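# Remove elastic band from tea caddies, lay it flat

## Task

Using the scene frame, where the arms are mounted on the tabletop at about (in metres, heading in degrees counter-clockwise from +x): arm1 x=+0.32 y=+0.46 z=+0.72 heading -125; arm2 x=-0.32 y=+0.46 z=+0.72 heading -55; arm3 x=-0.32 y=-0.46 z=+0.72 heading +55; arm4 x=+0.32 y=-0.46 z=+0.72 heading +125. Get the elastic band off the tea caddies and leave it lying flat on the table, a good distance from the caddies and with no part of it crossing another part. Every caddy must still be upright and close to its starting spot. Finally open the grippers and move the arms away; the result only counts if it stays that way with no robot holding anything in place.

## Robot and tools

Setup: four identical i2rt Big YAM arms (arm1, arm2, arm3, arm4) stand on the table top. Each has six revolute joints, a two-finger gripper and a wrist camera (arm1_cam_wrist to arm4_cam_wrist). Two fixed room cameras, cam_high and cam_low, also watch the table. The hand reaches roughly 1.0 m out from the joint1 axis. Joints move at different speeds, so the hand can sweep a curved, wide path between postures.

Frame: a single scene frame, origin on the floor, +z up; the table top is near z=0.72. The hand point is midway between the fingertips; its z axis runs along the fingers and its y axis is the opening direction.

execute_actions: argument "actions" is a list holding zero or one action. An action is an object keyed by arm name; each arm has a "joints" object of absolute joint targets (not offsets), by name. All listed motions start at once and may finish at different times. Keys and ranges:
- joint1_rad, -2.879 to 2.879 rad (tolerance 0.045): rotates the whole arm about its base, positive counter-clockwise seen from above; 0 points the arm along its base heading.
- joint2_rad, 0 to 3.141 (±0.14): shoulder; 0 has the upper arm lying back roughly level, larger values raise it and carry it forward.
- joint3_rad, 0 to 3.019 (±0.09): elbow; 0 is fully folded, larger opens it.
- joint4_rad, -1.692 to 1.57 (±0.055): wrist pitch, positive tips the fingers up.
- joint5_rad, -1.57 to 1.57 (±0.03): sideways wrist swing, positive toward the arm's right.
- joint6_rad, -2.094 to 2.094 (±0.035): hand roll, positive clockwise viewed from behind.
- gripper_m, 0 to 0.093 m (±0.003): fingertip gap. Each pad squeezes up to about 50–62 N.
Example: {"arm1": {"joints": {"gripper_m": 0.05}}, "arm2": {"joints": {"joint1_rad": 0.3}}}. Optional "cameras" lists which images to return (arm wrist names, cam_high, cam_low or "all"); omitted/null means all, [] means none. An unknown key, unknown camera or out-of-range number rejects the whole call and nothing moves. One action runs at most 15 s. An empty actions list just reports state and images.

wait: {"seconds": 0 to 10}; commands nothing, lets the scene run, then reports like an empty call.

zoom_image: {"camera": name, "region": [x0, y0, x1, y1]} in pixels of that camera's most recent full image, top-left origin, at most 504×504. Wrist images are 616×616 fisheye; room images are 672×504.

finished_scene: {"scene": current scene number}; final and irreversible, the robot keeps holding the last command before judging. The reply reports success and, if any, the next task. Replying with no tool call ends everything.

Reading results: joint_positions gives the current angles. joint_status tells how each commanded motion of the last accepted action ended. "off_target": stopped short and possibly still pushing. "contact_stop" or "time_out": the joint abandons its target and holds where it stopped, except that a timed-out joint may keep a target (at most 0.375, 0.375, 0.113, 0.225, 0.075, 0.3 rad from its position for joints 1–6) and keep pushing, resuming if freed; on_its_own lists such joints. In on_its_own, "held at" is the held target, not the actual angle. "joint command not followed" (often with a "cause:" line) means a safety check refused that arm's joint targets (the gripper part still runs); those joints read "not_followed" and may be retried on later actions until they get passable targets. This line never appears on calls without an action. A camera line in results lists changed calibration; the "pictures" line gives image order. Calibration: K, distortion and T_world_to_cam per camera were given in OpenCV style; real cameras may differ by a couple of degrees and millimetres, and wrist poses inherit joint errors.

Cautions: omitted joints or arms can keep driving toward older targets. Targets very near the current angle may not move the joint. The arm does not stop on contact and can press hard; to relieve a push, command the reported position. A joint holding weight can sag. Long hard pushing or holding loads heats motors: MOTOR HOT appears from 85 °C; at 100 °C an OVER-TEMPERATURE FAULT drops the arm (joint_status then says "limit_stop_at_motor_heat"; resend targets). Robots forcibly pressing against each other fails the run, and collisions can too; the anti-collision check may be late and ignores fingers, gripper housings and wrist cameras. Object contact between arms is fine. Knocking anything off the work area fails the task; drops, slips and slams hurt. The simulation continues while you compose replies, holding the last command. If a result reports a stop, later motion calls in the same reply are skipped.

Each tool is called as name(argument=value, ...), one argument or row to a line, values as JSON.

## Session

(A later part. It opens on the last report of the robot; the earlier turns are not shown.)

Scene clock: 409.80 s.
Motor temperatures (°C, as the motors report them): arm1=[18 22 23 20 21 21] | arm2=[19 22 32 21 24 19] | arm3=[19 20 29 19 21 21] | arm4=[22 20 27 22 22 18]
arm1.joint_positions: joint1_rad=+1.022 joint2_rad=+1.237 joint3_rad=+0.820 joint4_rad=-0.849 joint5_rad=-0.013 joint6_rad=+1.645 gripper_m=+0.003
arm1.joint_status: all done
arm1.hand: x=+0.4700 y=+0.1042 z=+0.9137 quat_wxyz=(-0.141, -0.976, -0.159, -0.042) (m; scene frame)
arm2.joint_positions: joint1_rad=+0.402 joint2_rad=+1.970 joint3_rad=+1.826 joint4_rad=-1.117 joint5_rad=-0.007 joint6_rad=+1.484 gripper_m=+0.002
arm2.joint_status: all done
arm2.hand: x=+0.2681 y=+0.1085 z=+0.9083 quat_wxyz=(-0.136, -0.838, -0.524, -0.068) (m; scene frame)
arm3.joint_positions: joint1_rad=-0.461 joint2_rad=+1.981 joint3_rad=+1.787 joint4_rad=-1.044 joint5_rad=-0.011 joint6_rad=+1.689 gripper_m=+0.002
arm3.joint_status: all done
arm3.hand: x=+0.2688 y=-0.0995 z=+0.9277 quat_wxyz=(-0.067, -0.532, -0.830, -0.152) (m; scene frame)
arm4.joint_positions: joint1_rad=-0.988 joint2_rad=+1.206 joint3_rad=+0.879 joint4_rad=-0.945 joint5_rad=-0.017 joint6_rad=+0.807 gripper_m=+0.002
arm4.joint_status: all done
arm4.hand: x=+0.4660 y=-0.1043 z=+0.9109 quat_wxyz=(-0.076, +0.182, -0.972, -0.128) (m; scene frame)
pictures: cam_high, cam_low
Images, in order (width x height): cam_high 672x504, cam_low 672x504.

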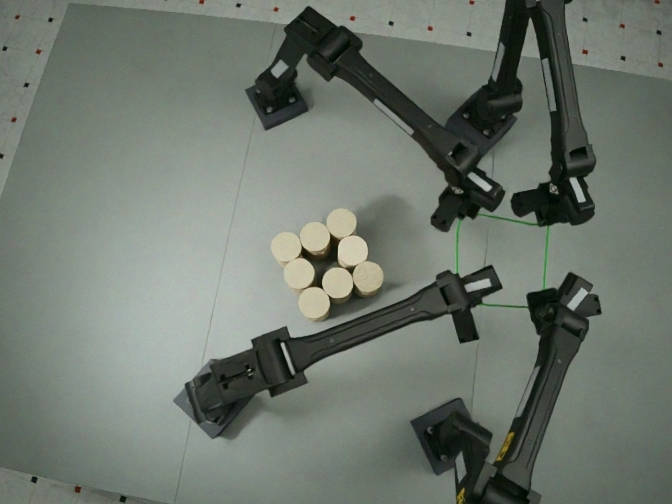

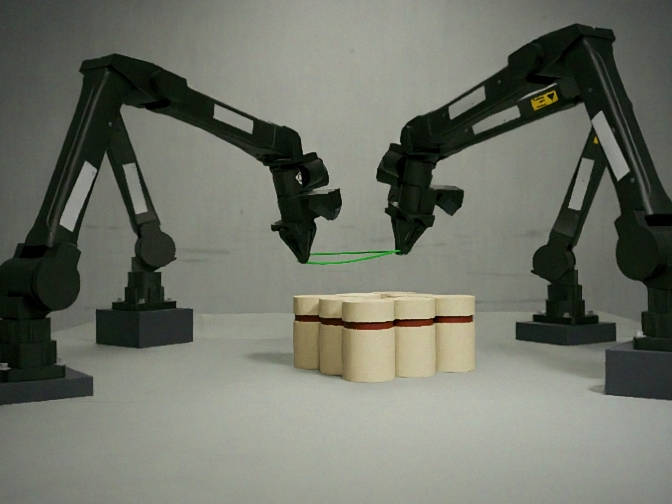

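execute_actions(
  actions=[
    {"arm1":{"joints":{"joint2_rad":1.645,"joint3_rad":0.632,"joint4_rad":-0.215,"joint6_rad":1.4}},"arm2":{"joints":{"joint2_rad":2.11,"joint3_rad":1.605,"joint4_rad":-0.71}},"arm3":{"joints":{"joint2_rad":2.19,"joint3_rad":1.605,"joint4_rad":-0.65}},"arm4":{"joints":{"joint2_rad":1.535,"joint3_rad":0.655,"joint4_rad":-0.33}}},
  ],
)

Scene clock: 422.70 s.
Motor temperatures (°C, as the motors report them): arm1=[18 22 24 20 20 21] | arm2=[19 23 33 21 23 19] | arm3=[19 21 31 19 21 21] | arm4=[22 20 29 22 21 18]
arm1.joint_positions: joint1_rad=+1.022 joint2_rad=+1.630 joint3_rad=+0.635 joint4_rad=-0.228 joint5_rad=-0.009 joint6_rad=+1.411 gripper_m=+0.003
arm1.joint_status: all done
arm1.hand: x=+0.4767 y=+0.0880 z=+0.7452 quat_wxyz=(-0.167, -0.948, -0.271, -0.026) (m; scene frame)
arm2.joint_positions: joint1_rad=+0.401 joint2_rad=+2.106 joint3_rad=+1.615 joint4_rad=-0.721 joint5_rad=-0.007 joint6_rad=+1.487 gripper_m=+0.002
arm2.joint_status: all done
arm2.hand: x=+0.2770 y=+0.1009 z=+0.7552 quat_wxyz=(-0.158, -0.835, -0.521, -0.079) (m; scene frame)
arm3.joint_positions: joint1_rad=-0.461 joint2_rad=+2.168 joint3_rad=+1.603 joint4_rad=-0.657 joint5_rad=-0.010 joint6_rad=+1.691 gripper_m=+0.002
arm3.joint_status: all done
arm3.hand: x=+0.2750 y=-0.0956 z=+0.7531 quat_wxyz=(-0.071, -0.532, -0.828, -0.159) (m; scene frame)
arm4.joint_positions: joint1_rad=-0.988 joint2_rad=+1.544 joint3_rad=+0.655 joint4_rad=-0.352 joint5_rad=-0.016 joint6_rad=+0.805 gripper_m=+0.002
arm4.joint_status: all done
arm4.hand: x=+0.4727 y=-0.0903 z=+0.7417 quat_wxyz=(-0.085, +0.182, -0.969, -0.140) (m; scene frame)
pictures: arm1_cam_wrist, arm2_cam_wrist, arm3_cam_wrist, arm4_cam_wrist, cam_high, cam_low
camera_calibration (this result's frames):
arm1_cam_wrist: T_world_to_cam=[[-0.501291, 0.793713, -0.344569, 0.4271], [0.597502, 0.605558, 0.525634, -0.728073], [0.625859, 0.0576155, -0.777805, 0.397778], [0, 0, 0, 1]] pos_world=[0.400173, 0.0789781, 0.839259]
arm2_cam_wrist: T_world_to_cam=[[-0.846156, 0.401694, -0.35023, 0.45747], [0.182562, 0.83589, 0.517647, -0.519156], [0.50069, 0.374071, -0.780628, 0.541875], [0, 0, 0, 1]] pos_world=[0.210558, 0.0474951, 0.851963]
arm3_cam_wrist: T_world_to_cam=[[-0.8614, -0.377961, -0.339318, 0.460615], [-0.507816, 0.626831, 0.590936, -0.240456], [-0.0106558, 0.681343, -0.731887, 0.743109], [0, 0, 0, 1]] pos_world=[0.282584, -0.181492, 0.84226]
arm4_cam_wrist: T_world_to_cam=[[0.377126, -0.895854, -0.234992, -0.0859244], [-0.814497, -0.441584, 0.376296, 0.0714021], [-0.440875, 0.0494888, -0.896203, 1.0039], [0, 0, 0, 1]] pos_world=[0.533157, -0.0951277, 0.852641]
Images, in order (width x height): arm1_cam_wrist 616x616, arm2_cam_wrist 616x616, arm3_cam_wrist 616x616, arm4_cam_wrist 616x616, cam_high 672x504, cam_low 672x504.

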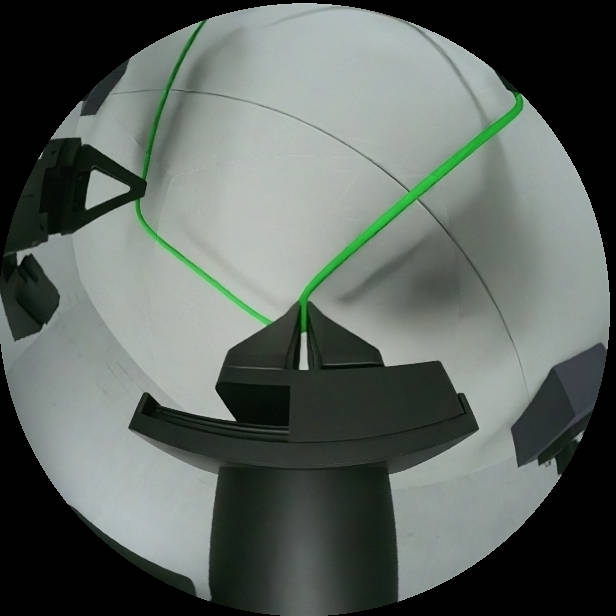

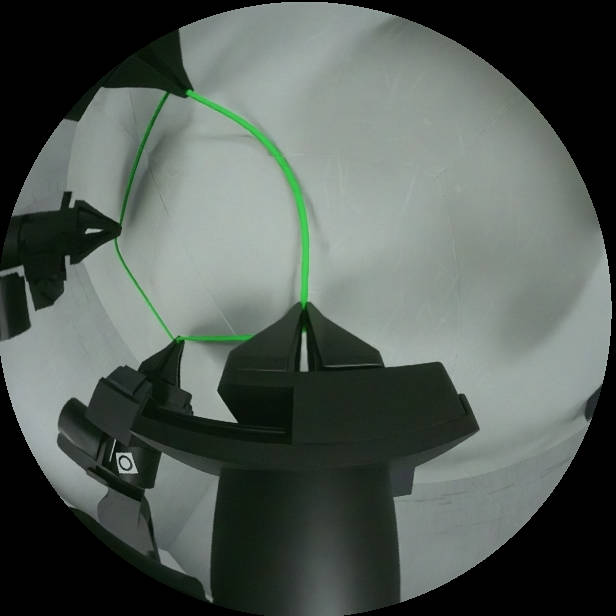

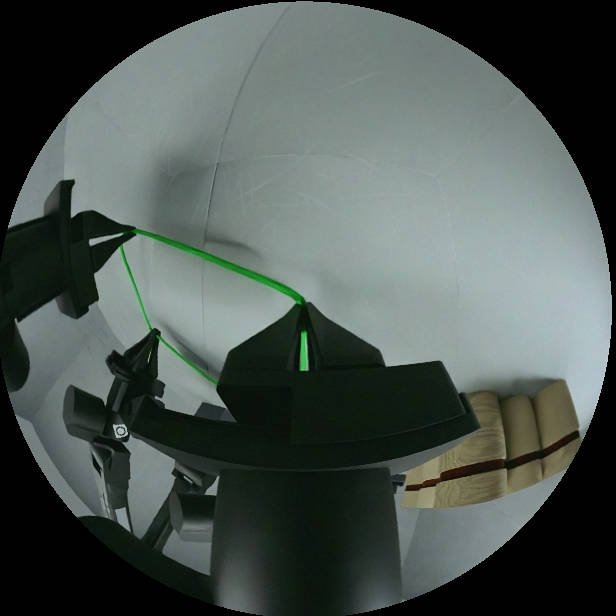

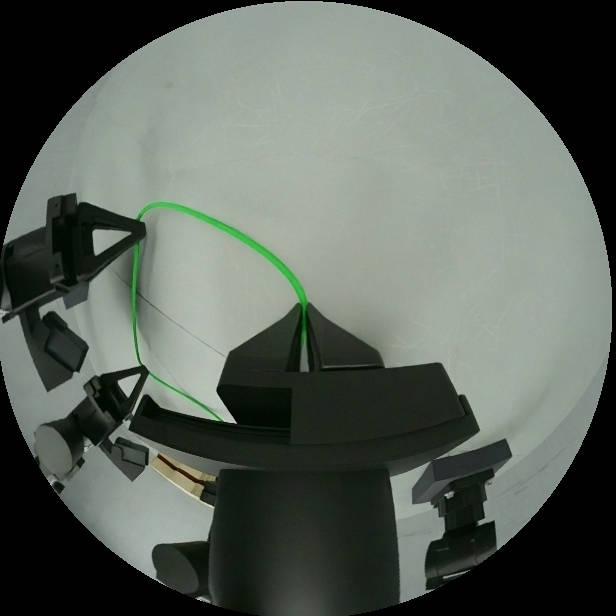

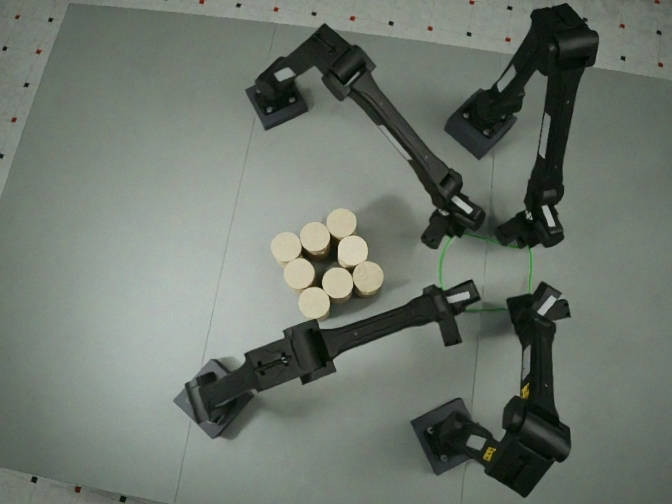

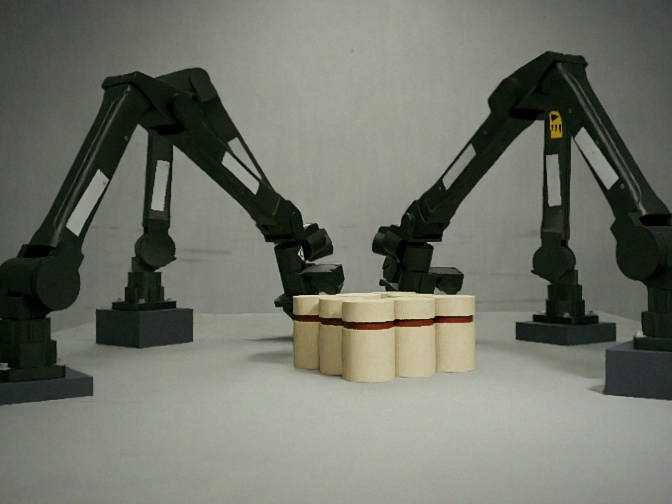

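execute_actions(
  actions=[
    {"arm1":{"joints":{"joint2_rad":1.688}},"arm2":{"joints":{"joint2_rad":2.148}},"arm3":{"joints":{"joint2_rad":2.222}},"arm4":{"joints":{"joint2_rad":1.575}}},
  ],
  cameras=[],
)

execute_actions(
  actions=[
    {"arm1":{"joints":{"gripper_m":0.022}},"arm2":{"joints":{"gripper_m":0.022}},"arm3":{"joints":{"gripper_m":0.022}},"arm4":{"joints":{"gripper_m":0.022}}},
  ],
  cameras=["arm2_cam_wrist","arm4_cam_wrist"],
)

Scene clock: 430.70 s.
Motor temperatures (°C, as the motors report them): arm1=[18 22 24 20 20 21] | arm2=[19 24 31 21 23 19] | arm3=[19 22 30 19 21 21] | arm4=[22 20 27 22 21 18]
arm1.joint_positions: joint1_rad=+1.022 joint2_rad=+1.670 joint3_rad=+0.635 joint4_rad=-0.222 joint5_rad=-0.009 joint6_rad=+1.410 gripper_m=+0.003
arm1.joint_status: all done
arm1.hand: x=+0.4744 y=+0.0937 z=+0.7308 quat_wxyz=(-0.150, -0.950, -0.272, -0.024) (m; scene frame)
arm2.joint_positions: joint1_rad=+0.401 joint2_rad=+2.136 joint3_rad=+1.615 joint4_rad=-0.717 joint5_rad=-0.007 joint6_rad=+1.487 gripper_m=+0.002
arm2.joint_status: all done
arm2.hand: x=+0.2741 y=+0.1025 z=+0.7351 quat_wxyz=(-0.146, -0.837, -0.522, -0.073) (m; scene frame)
arm3.joint_positions: joint1_rad=-0.461 joint2_rad=+2.179 joint3_rad=+1.603 joint4_rad=-0.657 joint5_rad=-0.010 joint6_rad=+1.691 gripper_m=+0.002
arm3.joint_status: all done
arm3.hand: x=+0.2734 y=-0.0966 z=+0.7453 quat_wxyz=(-0.068, -0.533, -0.829, -0.154) (m; scene frame)
arm4.joint_positions: joint1_rad=-0.988 joint2_rad=+1.569 joint3_rad=+0.655 joint4_rad=-0.350 joint5_rad=-0.016 joint6_rad=+0.805 gripper_m=+0.002
arm4.joint_status: all done
arm4.hand: x=+0.4713 y=-0.0936 z=+0.7324 quat_wxyz=(-0.078, +0.182, -0.971, -0.131) (m; scene frame)
pictures: none
No camera images: the call's "cameras" was empty. Leave "cameras" out to get every camera's image.

Scene clock: 431.23 s.
Motor temperatures (°C, as the motors report them): arm1=[18 22 24 20 20 21] | arm2=[19 24 31 21 23 19] | arm3=[19 22 30 19 21 21] | arm4=[22 20 27 22 21 18]
arm1.joint_positions: joint1_rad=+1.022 joint2_rad=+1.669 joint3_rad=+0.638 joint4_rad=-0.209 joint5_rad=-0.013 joint6_rad=+1.409 gripper_m=+0.022
arm1.joint_status: all done
arm1.hand: x=+0.4770 y=+0.0896 z=+0.7329 quat_wxyz=(-0.158, -0.949, -0.272, -0.027) (m; scene frame)
arm2.joint_positions: joint1_rad=+0.401 joint2_rad=+2.135 joint3_rad=+1.615 joint4_rad=-0.710 joint5_rad=-0.008 joint6_rad=+1.488 gripper_m=+0.022
arm2.joint_status: all done
arm2.hand: x=+0.2758 y=+0.1016 z=+0.7370 quat_wxyz=(-0.150, -0.837, -0.521, -0.076) (m; scene frame)
arm3.joint_positions: joint1_rad=-0.461 joint2_rad=+2.179 joint3_rad=+1.603 joint4_rad=-0.657 joint5_rad=-0.010 joint6_rad=+1.691 gripper_m=+0.022
arm3.joint_status: all done
arm3.hand: x=+0.2734 y=-0.0966 z=+0.7453 quat_wxyz=(-0.068, -0.533, -0.829, -0.154) (m; scene frame)
arm4.joint_positions: joint1_rad=-0.991 joint2_rad=+1.569 joint3_rad=+0.655 joint4_rad=-0.347 joint5_rad=-0.011 joint6_rad=+0.805 gripper_m=+0.022
arm4.joint_status: all done
arm4.hand: x=+0.4739 y=-0.0938 z=+0.7326 quat_wxyz=(-0.082, +0.180, -0.972, -0.130) (m; scene frame)
pictures: arm2_cam_wrist, arm4_cam_wrist
camera_calibration (this result's frames):
arm2_cam_wrist: T_world_to_cam=[[-0.850981, 0.405675, -0.333554, 0.438505], [0.190812, 0.830519, 0.523287, -0.51598], [0.489307, 0.381661, -0.784164, 0.53301], [0, 0, 0, 1]] pos_world=[0.210809, 0.0472115, 0.834237]
arm4_cam_wrist: T_world_to_cam=[[0.371409, -0.902593, -0.217671, -0.102229], [-0.815703, -0.429188, 0.387847, 0.0675734], [-0.44349, 0.033505, -0.895653, 0.995792], [0, 0, 0, 1]] pos_world=[0.534713, -0.0966333, 0.843423]
Images, in order (width x height): arm2_cam_wrist 616x616, arm4_cam_wrist 616x616.

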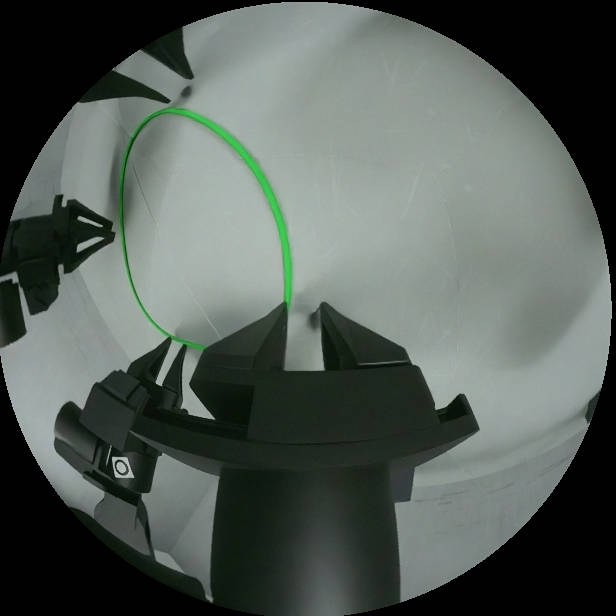

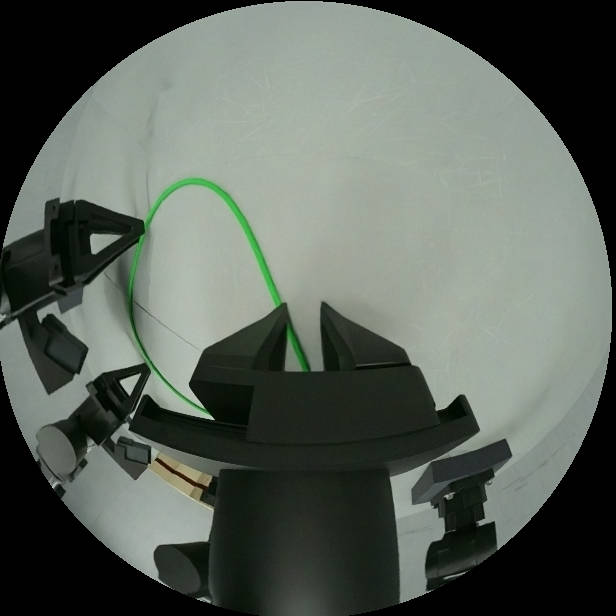

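execute_actions(
  actions=[
    {"arm1":{"joints":{"joint2_rad":1.1}},"arm2":{"joints":{"joint2_rad":1.75,"joint3_rad":1.45}},"arm3":{"joints":{"joint2_rad":1.75,"joint3_rad":1.4}},"arm4":{"joints":{"joint2_rad":1.0}}},
  ],
  cameras=["cam_high","arm4_cam_wrist"],
)

Scene clock: 437.87 s.
Motor temperatures (°C, as the motors report them): arm1=[18 22 23 20 20 21] | arm2=[19 24 30 21 22 19] | arm3=[19 22 30 19 21 21] | arm4=[22 20 26 22 21 18]
arm1.joint_positions: joint1_rad=+1.022 joint2_rad=+1.096 joint3_rad=+0.628 joint4_rad=-0.211 joint5_rad=-0.013 joint6_rad=+1.408 gripper_m=+0.022
arm1.joint_status: all done
arm1.hand: x=+0.4919 y=+0.0518 z=+0.9635 quat_wxyz=(-0.423, -0.869, -0.251, -0.057) (m; scene frame)
arm2.joint_positions: joint1_rad=+0.401 joint2_rad=+1.748 joint3_rad=+1.443 joint4_rad=-0.710 joint5_rad=-0.008 joint6_rad=+1.488 gripper_m=+0.022
arm2.joint_status: all done
arm2.hand: x=+0.2379 y=+0.1263 z=+0.9117 quat_wxyz=(-0.243, -0.816, -0.509, -0.123) (m; scene frame)
arm3.joint_positions: joint1_rad=-0.461 joint2_rad=+1.720 joint3_rad=+1.388 joint4_rad=-0.649 joint5_rad=-0.010 joint6_rad=+1.692 gripper_m=+0.022
arm3.joint_status: all done
arm3.hand: x=+0.2284 y=-0.1243 z=+0.9491 quat_wxyz=(-0.122, -0.517, -0.805, -0.264) (m; scene frame)
arm4.joint_positions: joint1_rad=-0.991 joint2_rad=+0.994 joint3_rad=+0.651 joint4_rad=-0.344 joint5_rad=-0.011 joint6_rad=+0.805 gripper_m=+0.022
arm4.joint_status: all done
arm4.hand: x=+0.4830 y=-0.0705 z=+0.9604 quat_wxyz=(-0.233, +0.167, -0.889, -0.358) (m; scene frame)
pictures: arm4_cam_wrist, cam_high
camera_calibration (this result's frames):
arm4_cam_wrist: T_world_to_cam=[[0.461925, -0.692164, -0.554557, 0.259671], [-0.852424, -0.519154, -0.0620606, 0.440125], [-0.244945, 0.501385, -0.829828, 1.07696], [0, 0, 0, 1]] pos_world=[0.519021, -0.131746, 1.06501]
Images, in order (width x height): arm4_cam_wrist 616x616, cam_high 672x504.

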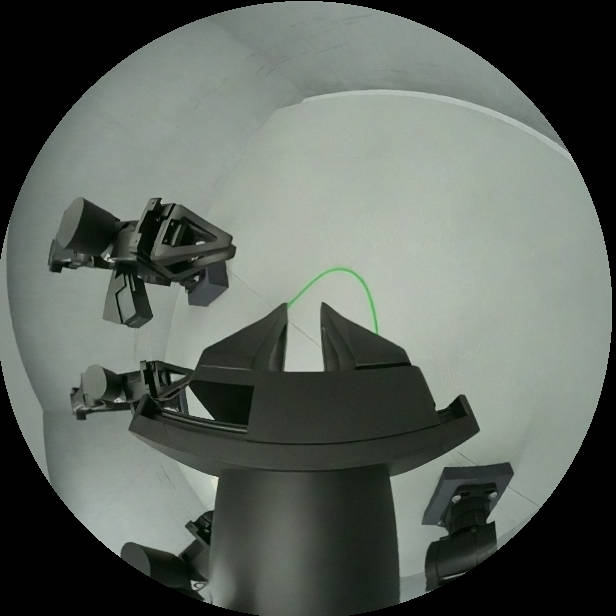

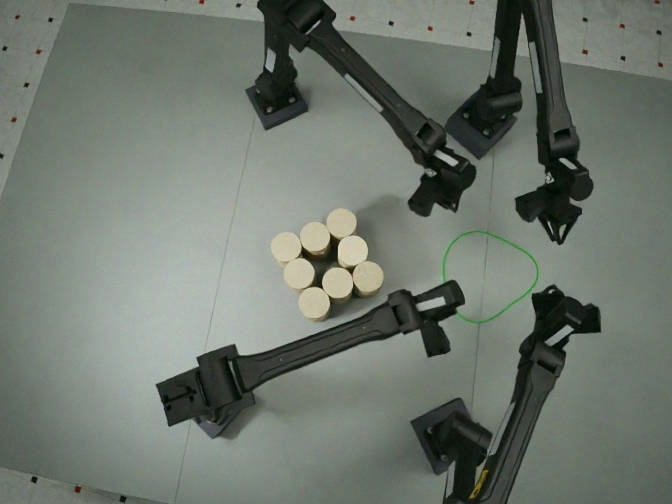

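execute_actions(
  actions=[
    {"arm1":{"joints":{"joint2_rad":0.6,"joint4_rad":-0.9}},"arm2":{"joints":{"joint2_rad":1.1,"joint3_rad":1.1,"joint4_rad":-1.1}},"arm3":{"joints":{"joint2_rad":1.1,"joint3_rad":1.1,"joint4_rad":-1.1}},"arm4":{"joints":{"joint2_rad":0.6,"joint4_rad":-0.9}}},
  ],
  cameras=["cam_high"],
)

finished_scene(
  scene=1,
)

Scene clock: 447.80 s.
Motor temperatures (°C, as the motors report them): arm1=[18 22 24 20 20 21] | arm2=[19 24 30 21 22 19] | arm3=[19 22 31 19 20 21] | arm4=[22 20 27 22 21 18]
arm1.joint_positions: joint1_rad=+1.022 joint2_rad=+0.598 joint3_rad=+0.628 joint4_rad=-0.891 joint5_rad=-0.013 joint6_rad=+1.408 gripper_m=+0.022
arm1.joint_status: all done
arm1.hand: x=+0.4332 y=+0.1918 z=+1.0179 quat_wxyz=(-0.340, -0.903, -0.261, -0.048) (m; scene frame)
arm2.joint_positions: joint1_rad=+0.401 joint2_rad=+1.093 joint3_rad=+1.112 joint4_rad=-1.090 joint5_rad=-0.008 joint6_rad=+1.488 gripper_m=+0.022
arm2.joint_status: all done
arm2.hand: x=+0.0320 y=+0.2518 z=+1.0346 quat_wxyz=(-0.218, -0.823, -0.513, -0.111) (m; scene frame)
arm3.joint_positions: joint1_rad=-0.461 joint2_rad=+1.080 joint3_rad=+1.094 joint4_rad=-1.088 joint5_rad=-0.010 joint6_rad=+1.692 gripper_m=+0.022
arm3.joint_status: all done
arm3.hand: x=+0.0230 y=-0.2497 z=+1.0687 quat_wxyz=(-0.102, -0.524, -0.815, -0.224) (m; scene frame)
arm4.joint_positions: joint1_rad=-0.991 joint2_rad=+0.594 joint3_rad=+0.651 joint4_rad=-0.889 joint5_rad=-0.011 joint6_rad=+0.805 gripper_m=+0.022
arm4.joint_status: all done
arm4.hand: x=+0.4325 y=-0.1893 z=+0.9987 quat_wxyz=(-0.196, +0.172, -0.917, -0.303) (m; scene frame)
pictures: cam_high
Images, in order (width x height): cam_high 672x504.

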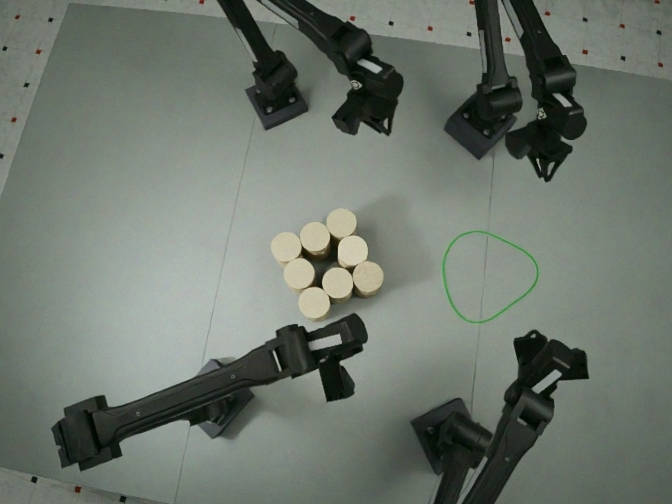

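The scene is finished: the task was done.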